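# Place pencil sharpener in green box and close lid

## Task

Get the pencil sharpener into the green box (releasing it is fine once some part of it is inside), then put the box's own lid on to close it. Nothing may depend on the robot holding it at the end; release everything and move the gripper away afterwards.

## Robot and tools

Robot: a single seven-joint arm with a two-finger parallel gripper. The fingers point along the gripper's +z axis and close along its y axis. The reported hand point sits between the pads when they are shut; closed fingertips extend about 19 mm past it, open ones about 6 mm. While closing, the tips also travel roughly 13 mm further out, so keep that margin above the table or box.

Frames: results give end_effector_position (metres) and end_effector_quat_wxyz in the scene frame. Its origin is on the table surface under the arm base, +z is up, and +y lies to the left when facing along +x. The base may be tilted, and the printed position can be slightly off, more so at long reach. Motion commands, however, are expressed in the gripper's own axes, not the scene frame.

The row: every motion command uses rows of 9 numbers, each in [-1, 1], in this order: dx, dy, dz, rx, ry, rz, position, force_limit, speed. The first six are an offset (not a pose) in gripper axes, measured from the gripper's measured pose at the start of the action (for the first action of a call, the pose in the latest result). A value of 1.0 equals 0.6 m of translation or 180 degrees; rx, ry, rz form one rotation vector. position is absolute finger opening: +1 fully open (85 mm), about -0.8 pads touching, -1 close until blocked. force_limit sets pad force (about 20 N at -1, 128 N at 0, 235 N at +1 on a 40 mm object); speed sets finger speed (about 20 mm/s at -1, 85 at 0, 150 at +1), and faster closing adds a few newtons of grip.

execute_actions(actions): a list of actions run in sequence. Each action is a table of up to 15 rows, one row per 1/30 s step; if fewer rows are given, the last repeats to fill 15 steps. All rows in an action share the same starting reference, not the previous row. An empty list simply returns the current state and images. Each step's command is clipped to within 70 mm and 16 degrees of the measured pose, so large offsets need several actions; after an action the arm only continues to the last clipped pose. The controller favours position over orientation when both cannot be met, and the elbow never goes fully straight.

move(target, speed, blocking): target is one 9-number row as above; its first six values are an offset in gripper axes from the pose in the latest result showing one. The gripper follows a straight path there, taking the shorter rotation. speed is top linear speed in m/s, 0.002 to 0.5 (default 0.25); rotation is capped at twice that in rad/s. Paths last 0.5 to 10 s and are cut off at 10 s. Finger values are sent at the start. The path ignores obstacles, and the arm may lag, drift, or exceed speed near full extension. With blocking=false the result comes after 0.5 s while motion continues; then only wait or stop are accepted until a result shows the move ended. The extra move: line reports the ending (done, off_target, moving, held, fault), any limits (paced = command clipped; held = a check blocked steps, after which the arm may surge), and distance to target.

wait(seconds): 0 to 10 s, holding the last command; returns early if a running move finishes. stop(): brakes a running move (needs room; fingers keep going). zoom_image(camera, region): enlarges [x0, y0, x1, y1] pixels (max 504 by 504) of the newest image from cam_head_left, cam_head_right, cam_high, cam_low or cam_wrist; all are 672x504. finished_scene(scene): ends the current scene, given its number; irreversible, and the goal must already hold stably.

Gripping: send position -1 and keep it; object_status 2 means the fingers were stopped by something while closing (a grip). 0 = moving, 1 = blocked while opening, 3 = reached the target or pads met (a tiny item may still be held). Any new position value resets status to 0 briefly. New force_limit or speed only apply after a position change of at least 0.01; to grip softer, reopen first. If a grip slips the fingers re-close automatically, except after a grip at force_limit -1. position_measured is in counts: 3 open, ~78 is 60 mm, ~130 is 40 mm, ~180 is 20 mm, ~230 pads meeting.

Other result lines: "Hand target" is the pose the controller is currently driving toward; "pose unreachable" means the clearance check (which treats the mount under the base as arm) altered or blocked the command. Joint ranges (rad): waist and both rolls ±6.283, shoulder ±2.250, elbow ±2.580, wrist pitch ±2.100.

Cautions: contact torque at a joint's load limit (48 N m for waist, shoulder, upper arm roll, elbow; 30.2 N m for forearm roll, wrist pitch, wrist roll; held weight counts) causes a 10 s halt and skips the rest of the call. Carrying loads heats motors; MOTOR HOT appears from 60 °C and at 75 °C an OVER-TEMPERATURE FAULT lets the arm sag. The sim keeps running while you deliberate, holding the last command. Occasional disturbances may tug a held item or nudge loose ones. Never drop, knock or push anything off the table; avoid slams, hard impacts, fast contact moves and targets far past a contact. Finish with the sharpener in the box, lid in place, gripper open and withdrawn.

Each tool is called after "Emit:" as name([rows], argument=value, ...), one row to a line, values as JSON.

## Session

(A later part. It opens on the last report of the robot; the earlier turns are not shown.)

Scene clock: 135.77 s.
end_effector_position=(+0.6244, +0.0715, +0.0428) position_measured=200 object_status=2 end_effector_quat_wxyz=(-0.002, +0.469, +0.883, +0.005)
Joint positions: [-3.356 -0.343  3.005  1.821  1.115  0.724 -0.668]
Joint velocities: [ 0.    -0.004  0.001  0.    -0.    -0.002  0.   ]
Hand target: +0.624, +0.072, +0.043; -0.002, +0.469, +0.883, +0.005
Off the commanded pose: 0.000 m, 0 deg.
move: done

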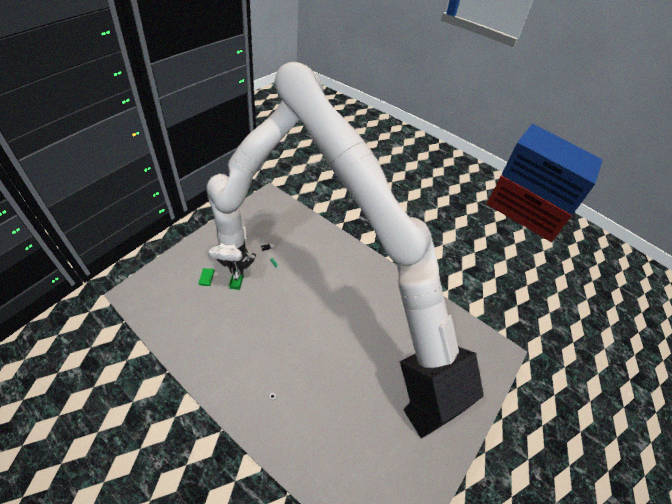

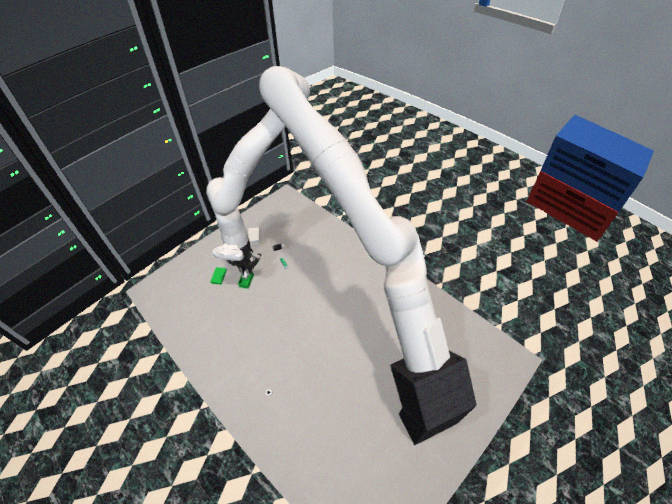

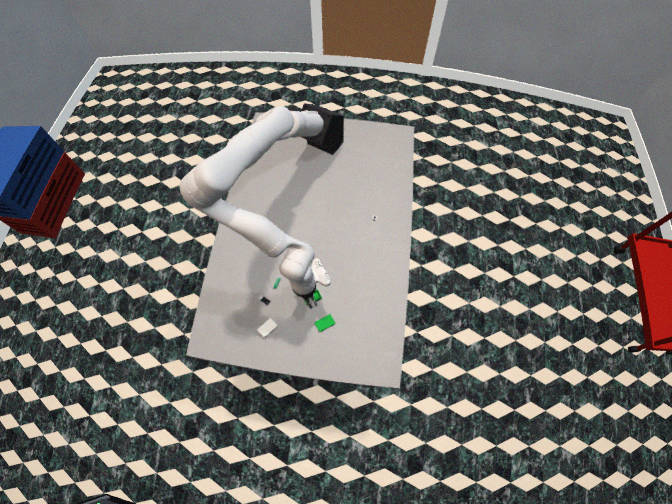

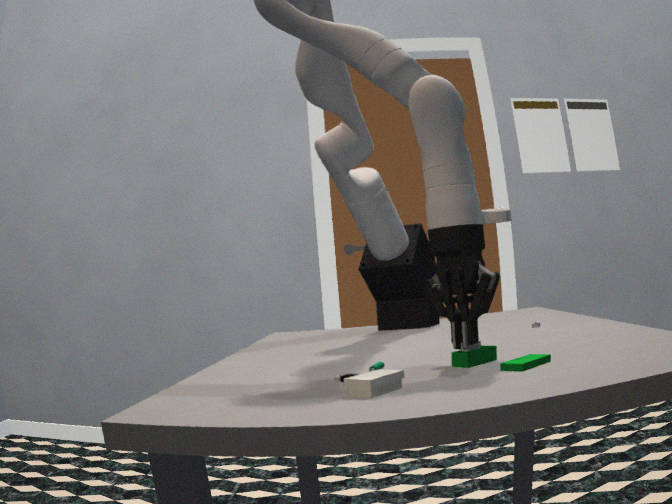

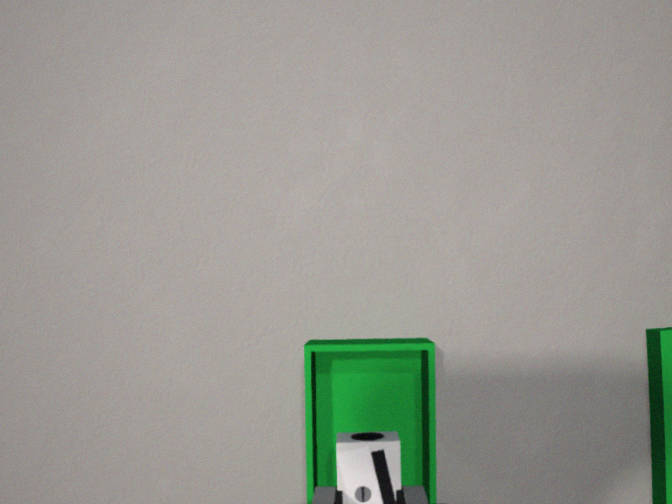

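Emit:
move(target=[0.012,0,0.005,0,0,0,-1,-0.5,-0.5], speed=0.02)

Emit:
move(target=[0,0,0,0,0,0,-0.3,-0.5,-0.5])

Emit:
move(target=[0.08,0,-0.1,0,0,0,1,-0.5,0], speed=0.1)

Scene clock: 140.17 s.
end_effector_position=(+0.6204, +0.0774, +0.0399) position_measured=200 object_status=2 end_effector_quat_wxyz=(-0.001, +0.469, +0.883, +0.005)
Joint positions: [-3.368 -0.356  3.009  1.827  1.132  0.723 -0.698]
Joint velocities: [-0.001 -0.002  0.    -0.     0.002 -0.002 -0.004]
Hand target: +0.620, +0.077, +0.040; -0.002, +0.469, +0.883, +0.005
Off the commanded pose: 0.000 m, 0 deg.
move: done

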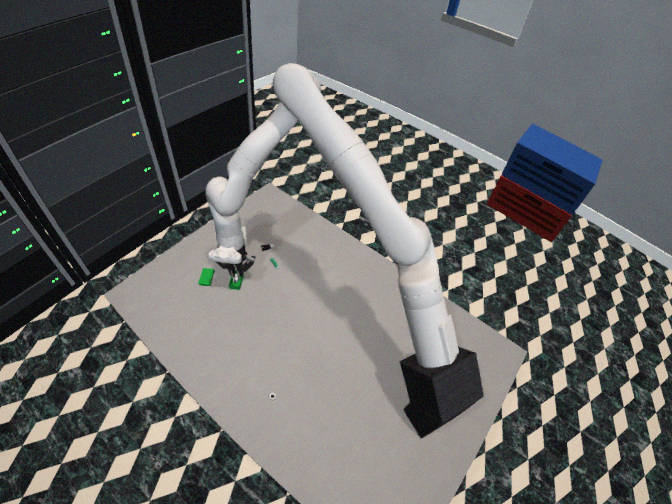

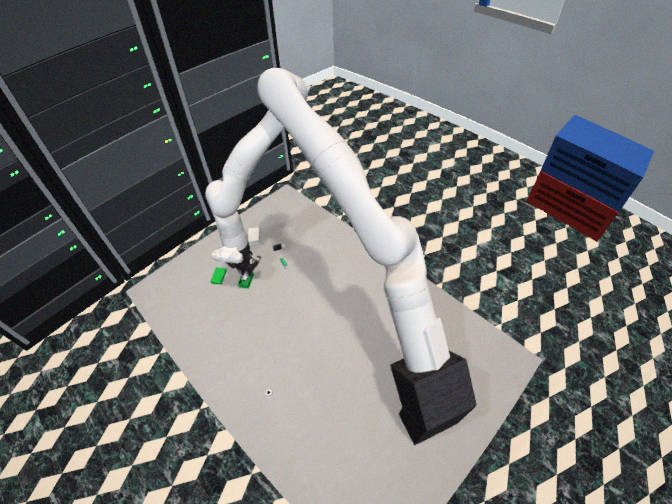

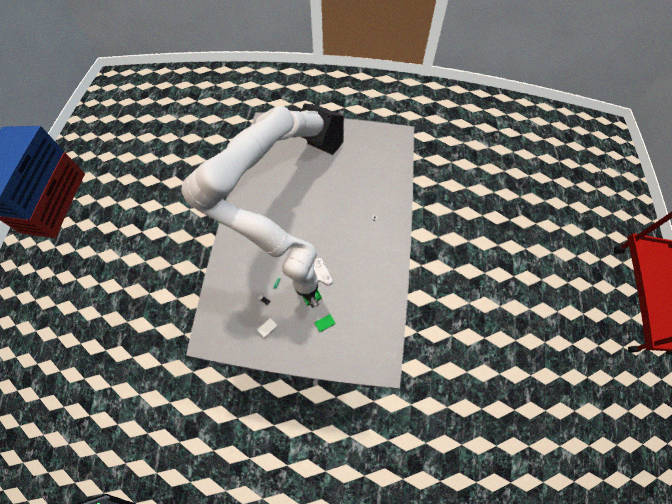

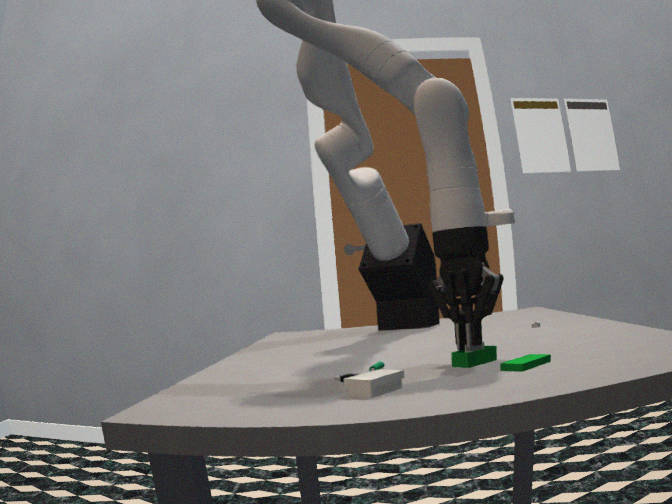

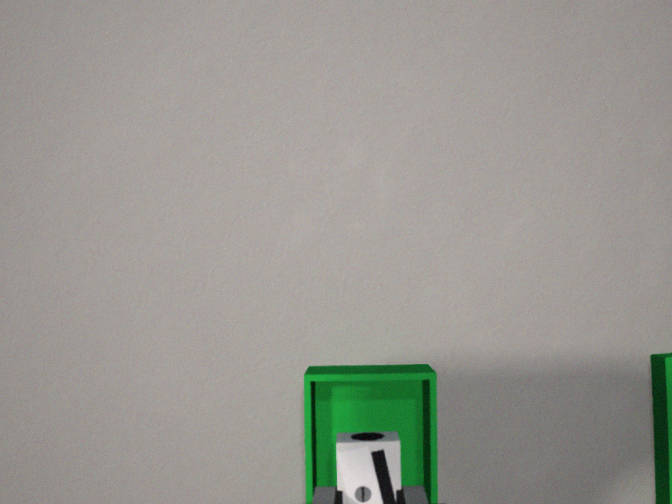

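Scene clock: 140.73 s.
end_effector_position=(+0.6204, +0.0774, +0.0399) position_measured=167 object_status=0 end_effector_quat_wxyz=(-0.001, +0.469, +0.883, +0.005)
Joint positions: [-3.368 -0.356  3.009  1.827  1.132  0.723 -0.698]
Joint velocities: [-0.     0.001 -0.001 -0.001  0.    -0.002 -0.   ]
Hand target: +0.620, +0.077, +0.040; -0.001, +0.469, +0.883, +0.005
Off the commanded pose: 0.000 m, 0 deg.
move: done

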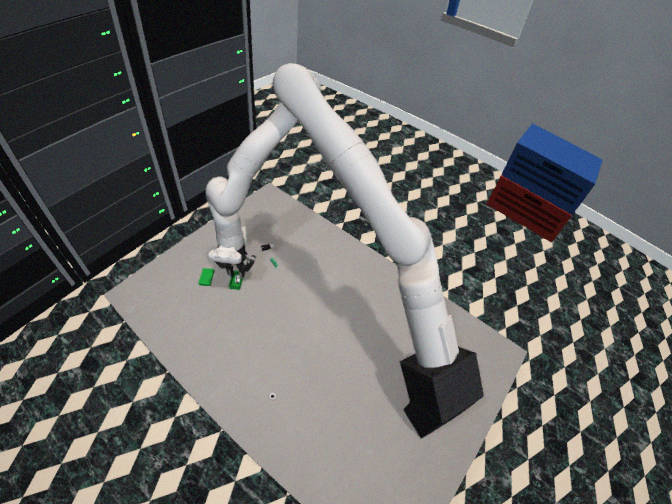

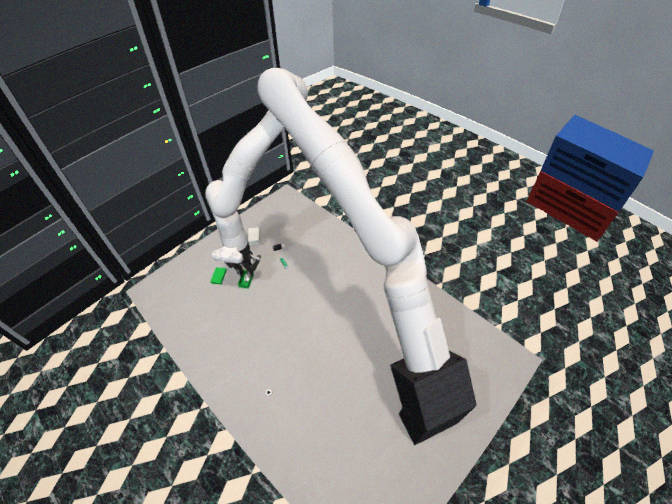

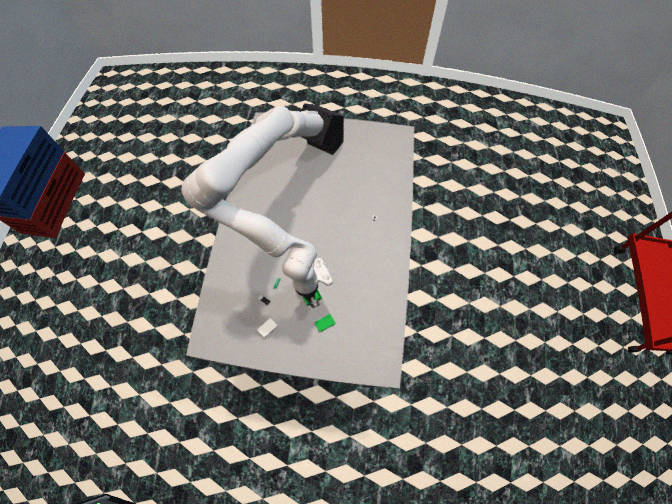

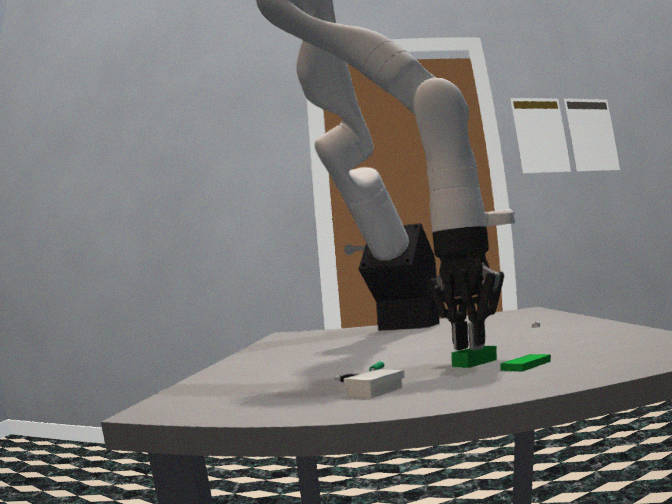

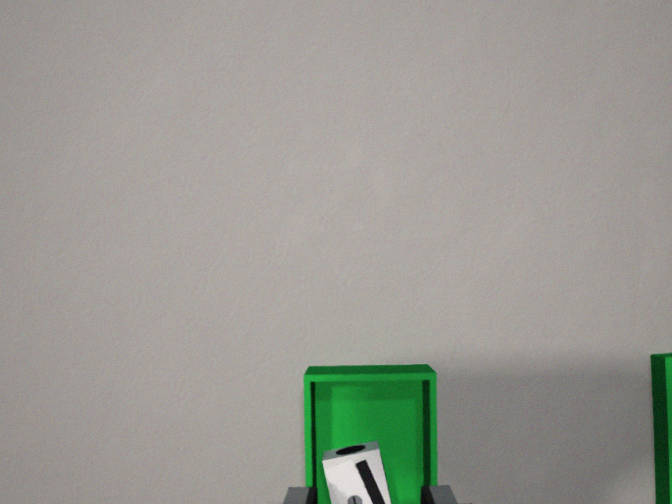

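Scene clock: 141.87 s.
end_effector_position=(+0.5930, +0.1162, +0.1000) position_measured=3 object_status=0 end_effector_quat_wxyz=(-0.002, +0.469, +0.883, +0.005)
Joint positions: [-3.506 -0.3    2.953  1.868  1.095  0.875 -0.791]
Joint velocities: [-0.003  0.002 -0.003  0.    -0.     0.001  0.   ]
Hand target: +0.593, +0.116, +0.100; -0.002, +0.469, +0.883, +0.005
Off the commanded pose: 0.001 m, 0 deg.
move: done

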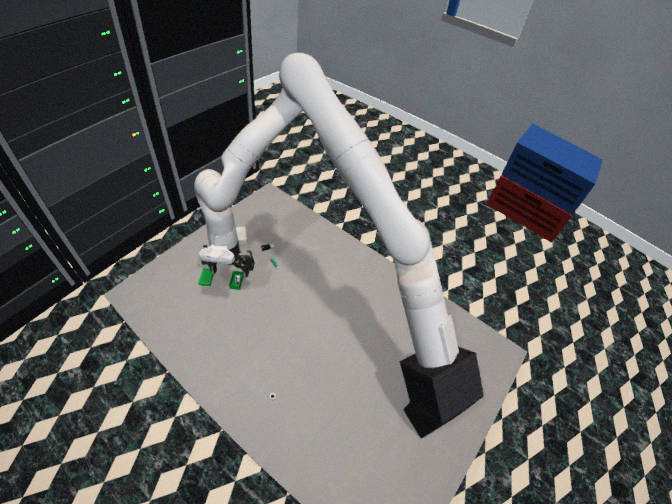

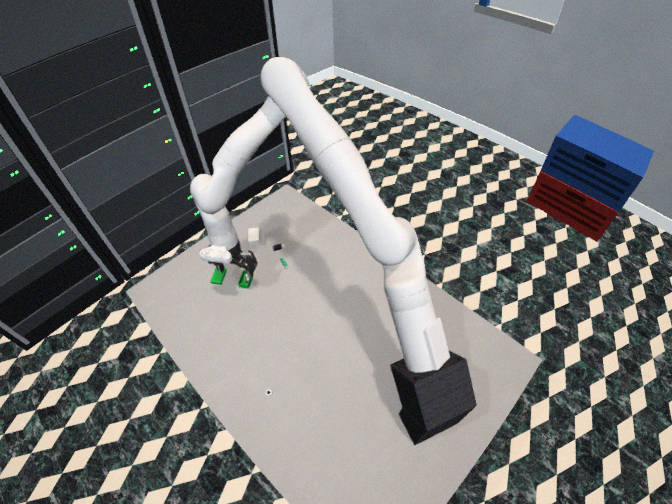

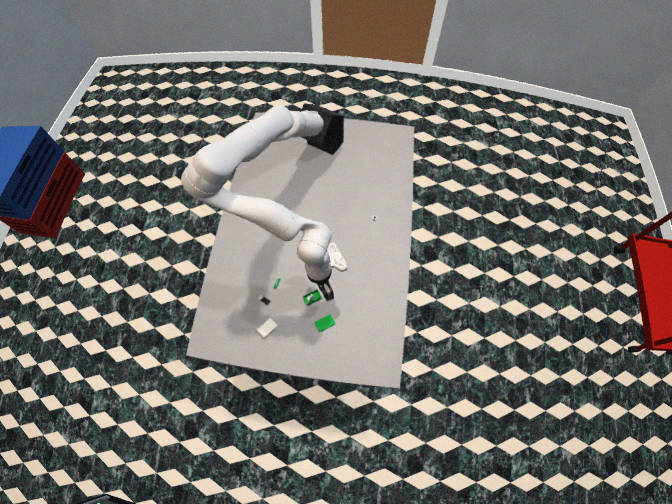

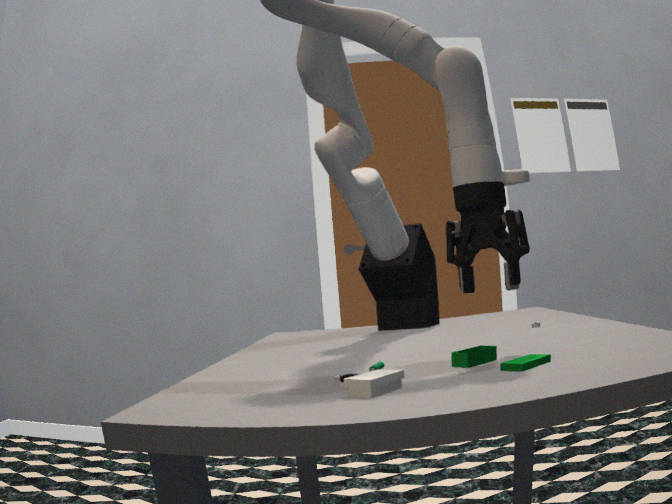

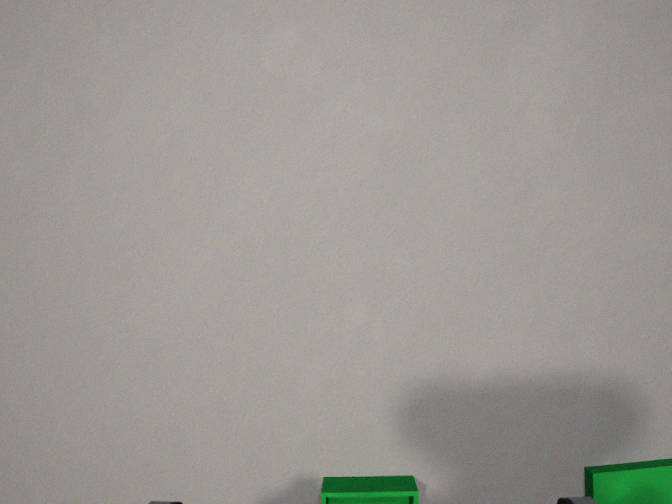

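Emit:
move(target=[-0.1,0.15,0,0,0,0,1,-0.5,0], speed=0.15)

Scene clock: 144.93 s.
end_effector_position=(+0.7014, +0.1176, +0.1008) position_measured=3 object_status=3 end_effector_quat_wxyz=(-0.002, +0.469, +0.883, +0.006)
Joint positions: [-3.423 -0.382  2.925  1.491  0.935  0.995 -0.441]
Joint velocities: [ 0.002 -0.007  0.003 -0.005 -0.001  0.003  0.002]
Hand target: +0.701, +0.118, +0.100; -0.002, +0.469, +0.883, +0.005
Off the commanded pose: 0.001 m, 0 deg.
move: done

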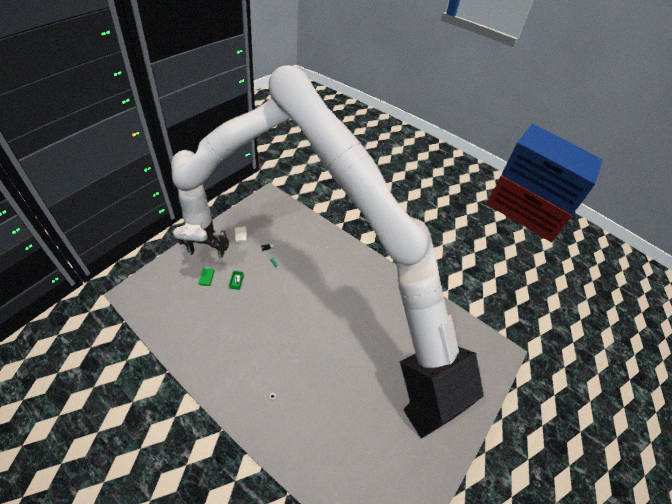

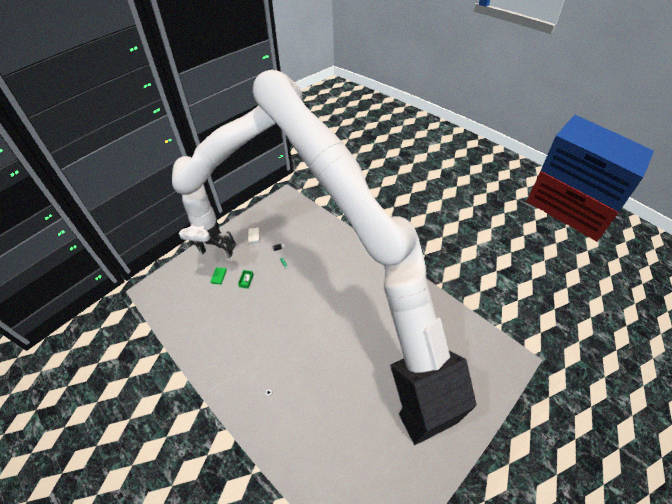

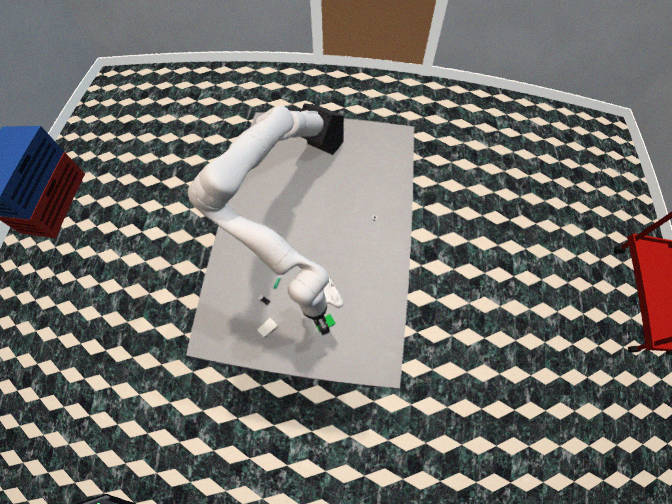

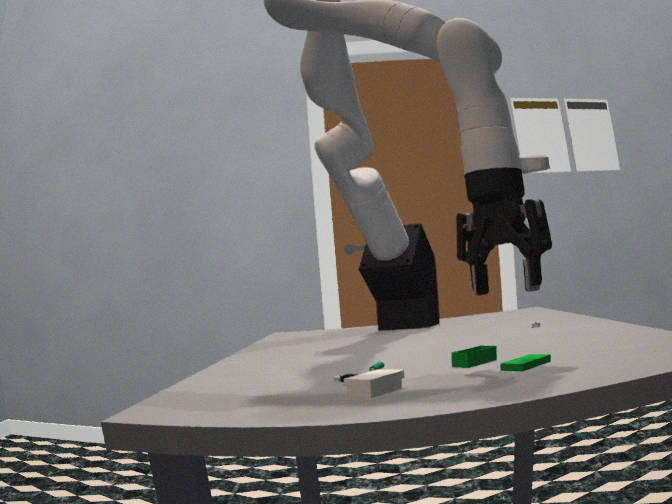

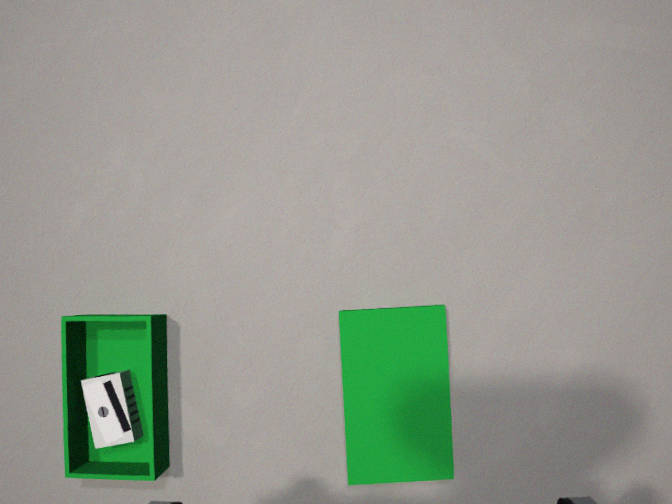

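Emit:
move(target=[0.012,0.024,0.1,0,0,-0.017,1,-0.6,0], speed=0.08)

Emit:
move(target=[0,0,0.034,0,0,0,1,-0.6,0], speed=0.03)

Emit:
move(target=[0,0,0,0,0,0,-1,-0.6,-0.5])

Emit:
move(target=[0,0,-0.08,0,0,0,-1,-0.6,-0.5], speed=0.06)

Scene clock: 154.63 s.
end_effector_position=(+0.7097, +0.1322, +0.0414) position_measured=3 object_status=3 end_effector_quat_wxyz=(-0.001, +0.445, +0.895, +0.006)
Joint positions: [-3.389 -0.502  2.941  1.432  0.981  0.922 -0.408]
Joint velocities: [ 0.001 -0.007  0.    -0.001 -0.    -0.     0.002]
Hand target: +0.710, +0.132, +0.041; -0.001, +0.445, +0.896, +0.006
Off the commanded pose: 0.000 m, 0 deg.
move: done

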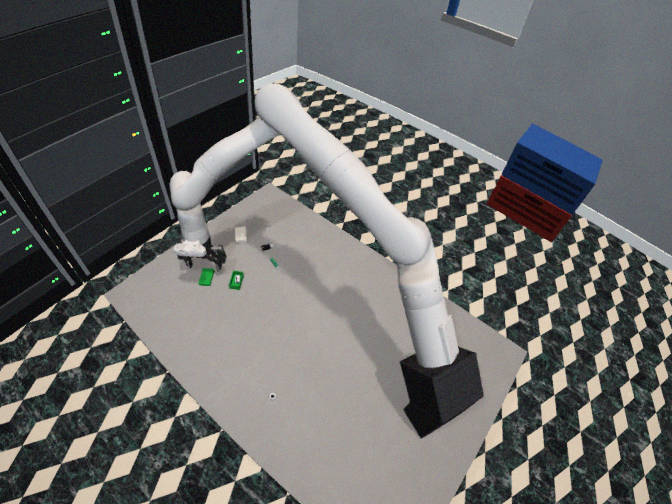

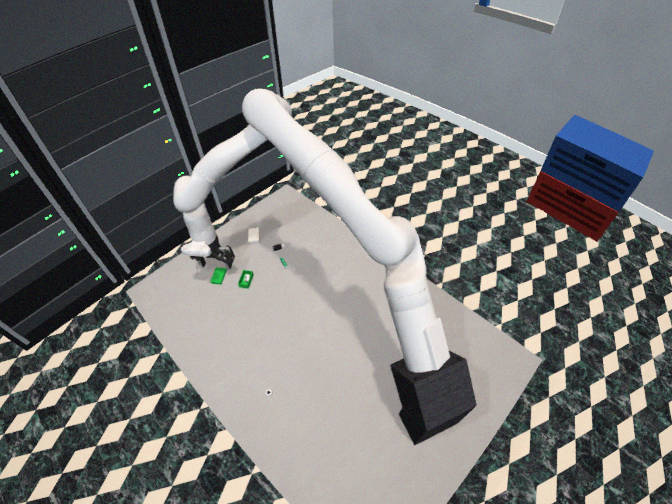

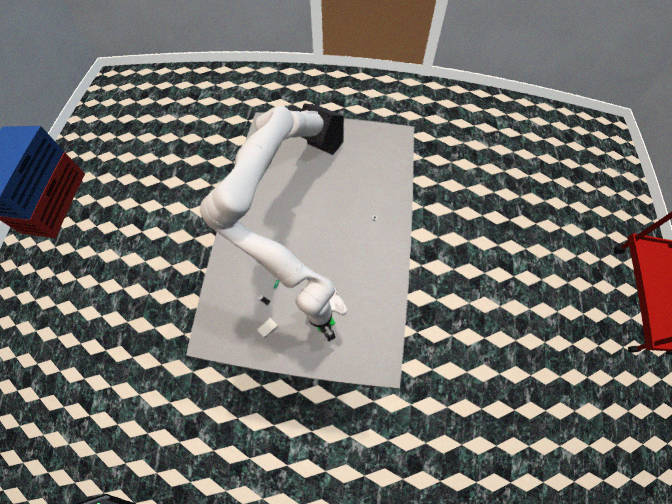

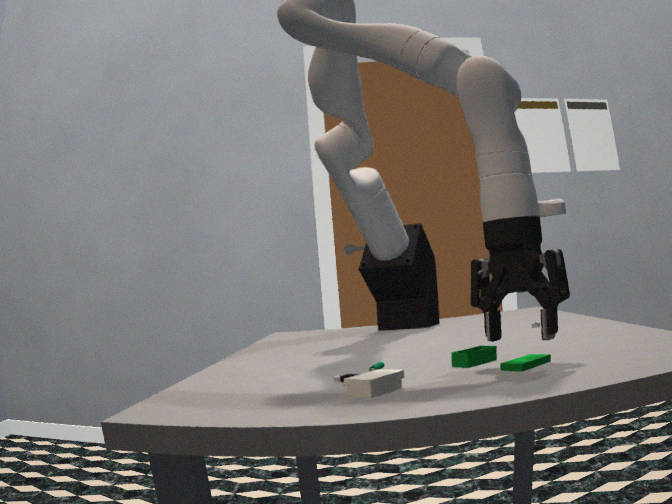

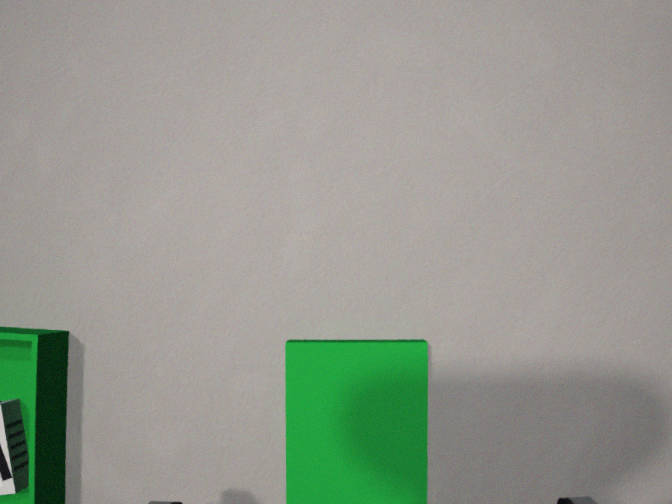

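Scene clock: 155.57 s.
end_effector_position=(+0.7099, +0.1324, +0.0211) position_measured=3 object_status=3 end_effector_quat_wxyz=(-0.001, +0.445, +0.895, +0.006)
Joint positions: [-3.374 -0.534  2.95   1.423  0.996  0.89  -0.414]
Joint velocities: [ 0.001 -0.002  0.001 -0.002  0.001 -0.    -0.001]
Hand target: +0.710, +0.132, +0.021; -0.001, +0.445, +0.895, +0.006
Off the commanded pose: 0.000 m, 0 deg.
move: done

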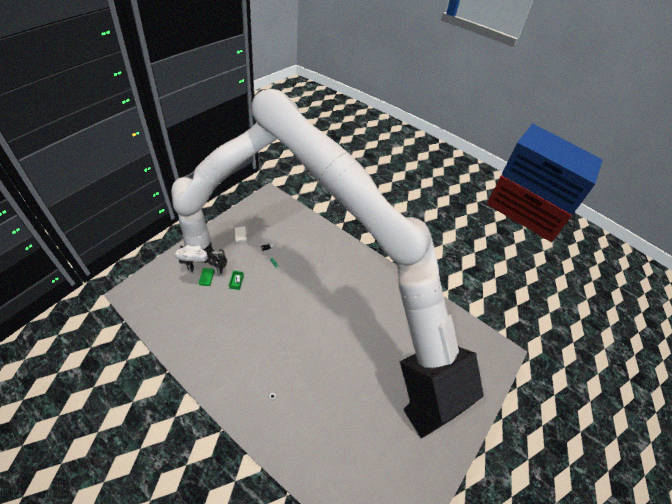

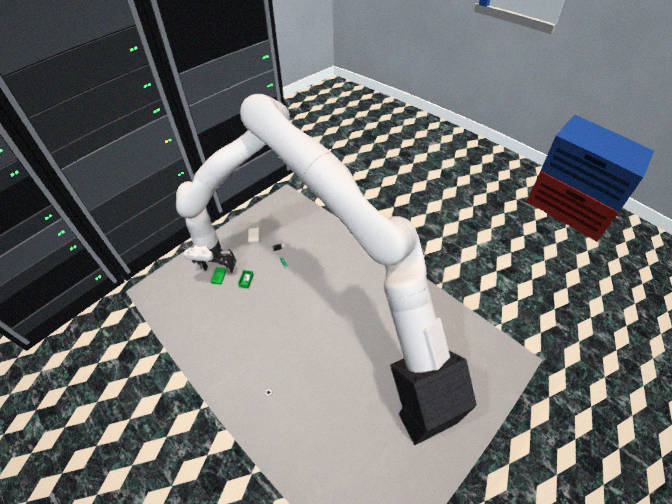

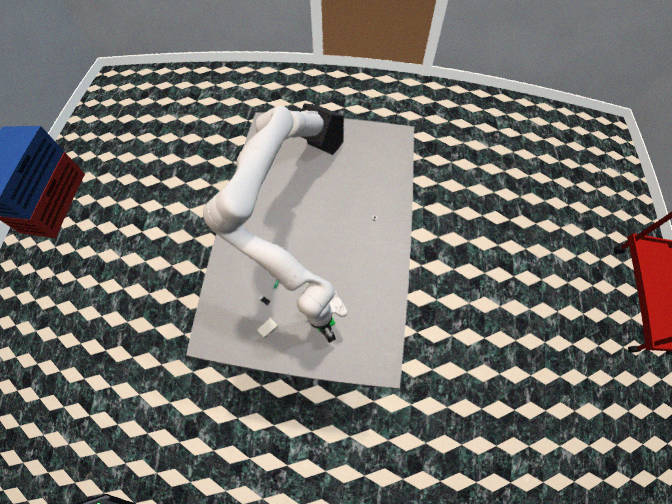

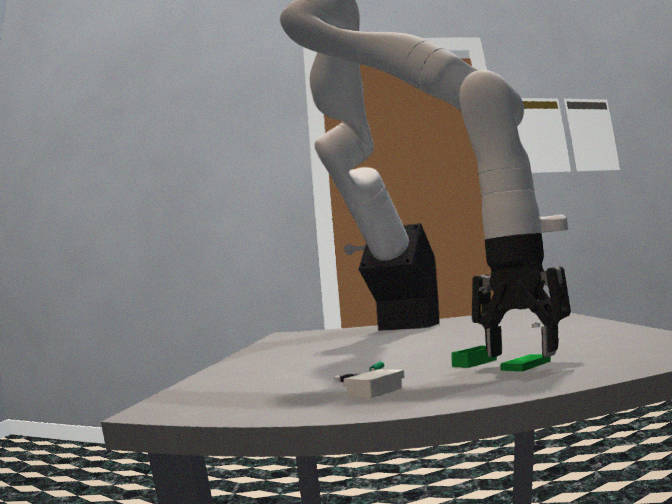

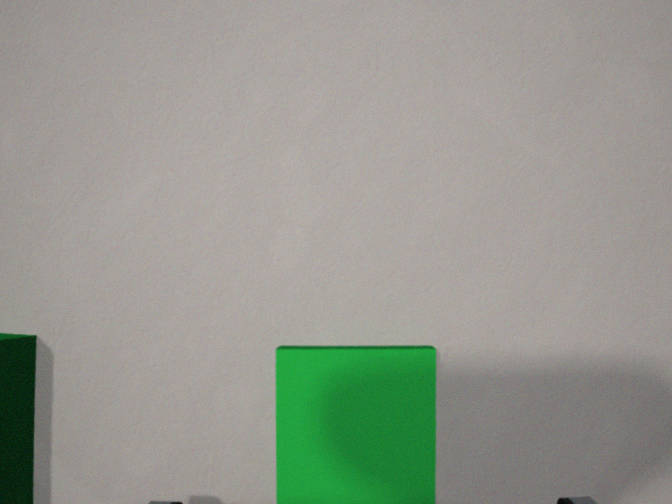

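Scene clock: 156.83 s.
end_effector_position=(+0.7101, +0.1325, +0.0214) position_measured=142 object_status=2 end_effector_quat_wxyz=(-0.001, +0.445, +0.895, +0.006)
Joint positions: [-3.374 -0.534  2.949  1.423  0.996  0.89  -0.414]
Joint velocities: [ 0.     0.001 -0.001 -0.     0.001  0.001 -0.   ]
Hand target: +0.710, +0.132, +0.021; -0.001, +0.445, +0.895, +0.006
Off the commanded pose: 0.000 m, 0 deg.
move: done

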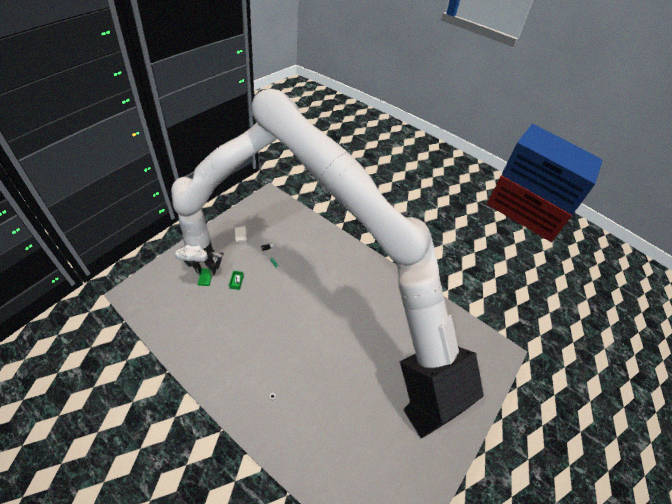

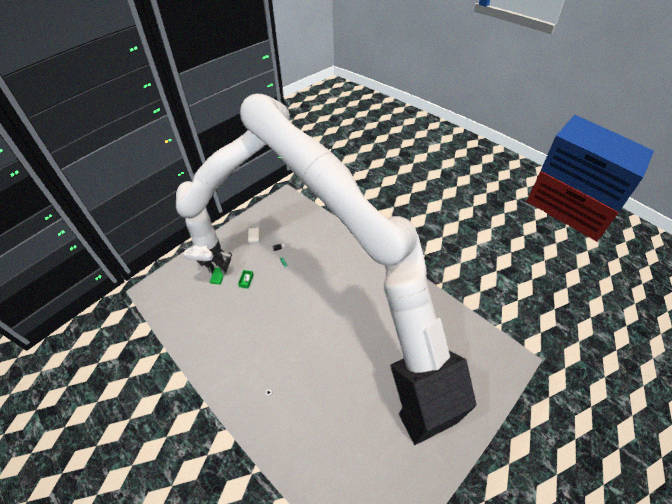

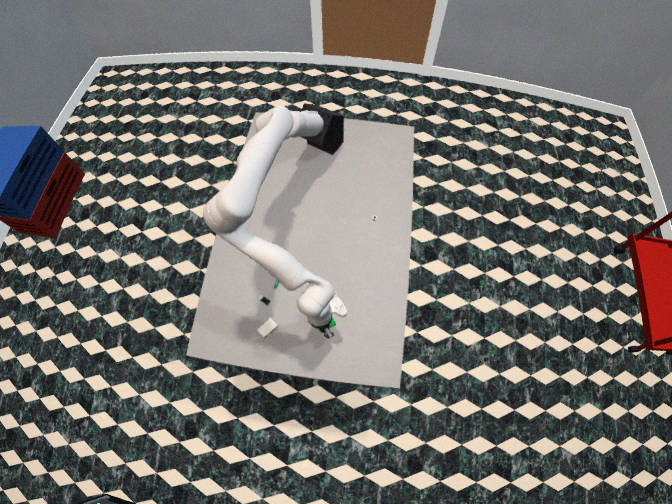

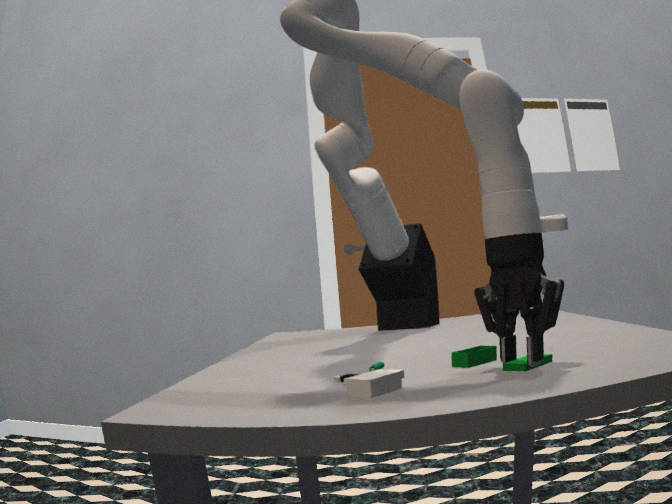

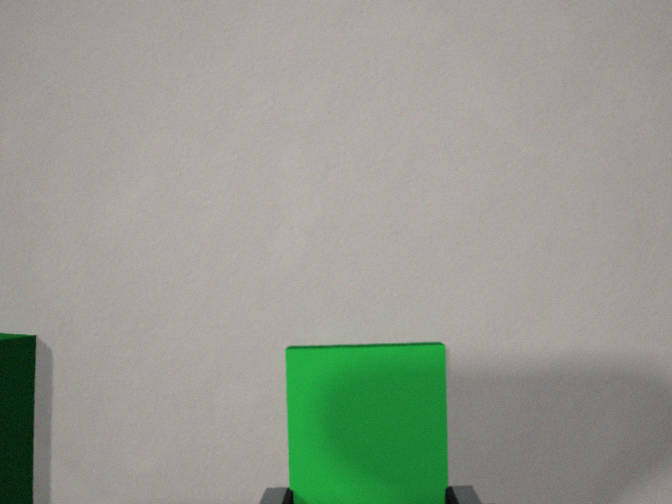

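Scene clock: 157.93 s.
end_effector_position=(+0.7097, +0.1320, +0.0692) position_measured=142 object_status=2 end_effector_quat_wxyz=(-0.001, +0.445, +0.895, +0.006)
Joint positions: [-3.411 -0.459  2.928  1.438  0.961  0.968 -0.398]
Joint velocities: [-0.001  0.003 -0.001 -0.    -0.     0.003  0.   ]
Hand target: +0.710, +0.132, +0.069; -0.001, +0.445, +0.895, +0.006
Off the commanded pose: 0.000 m, 0 deg.
move: done

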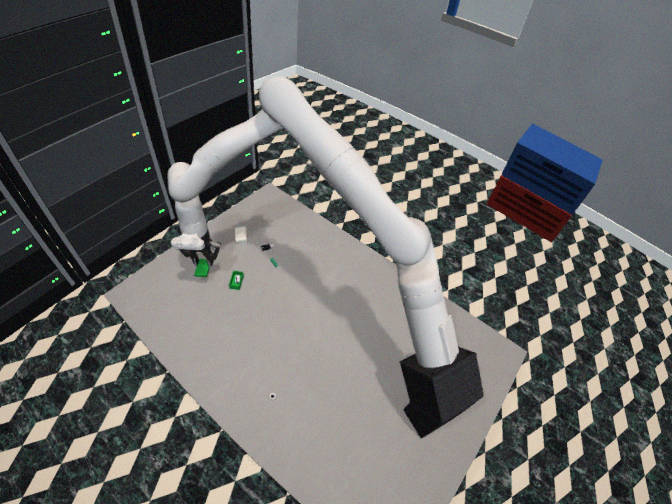

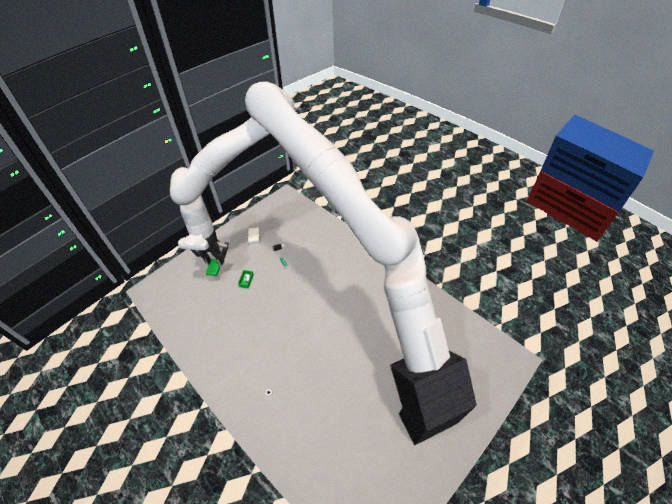

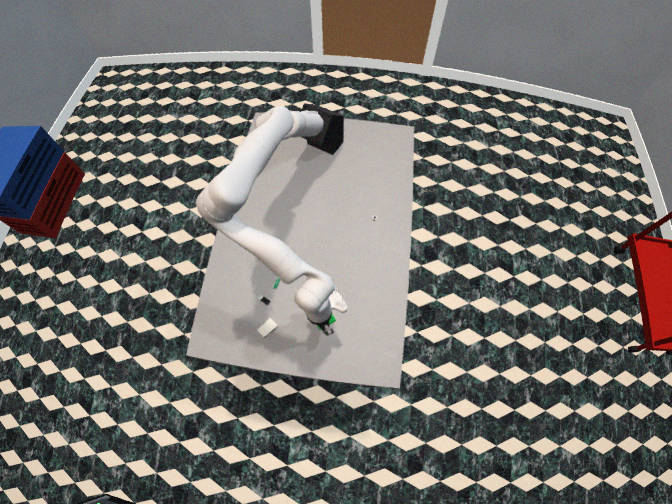

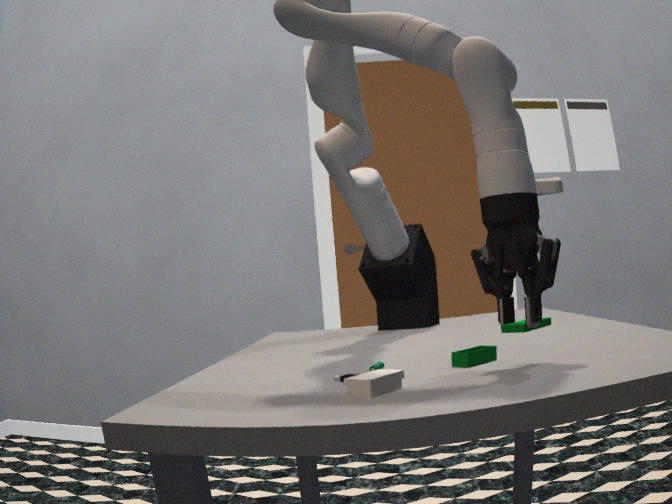

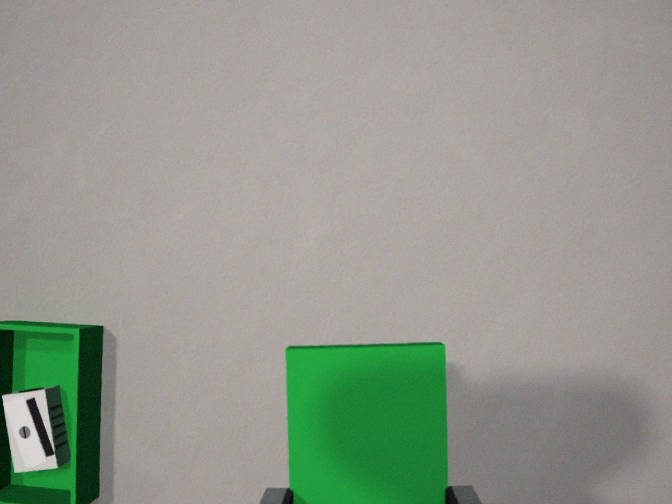

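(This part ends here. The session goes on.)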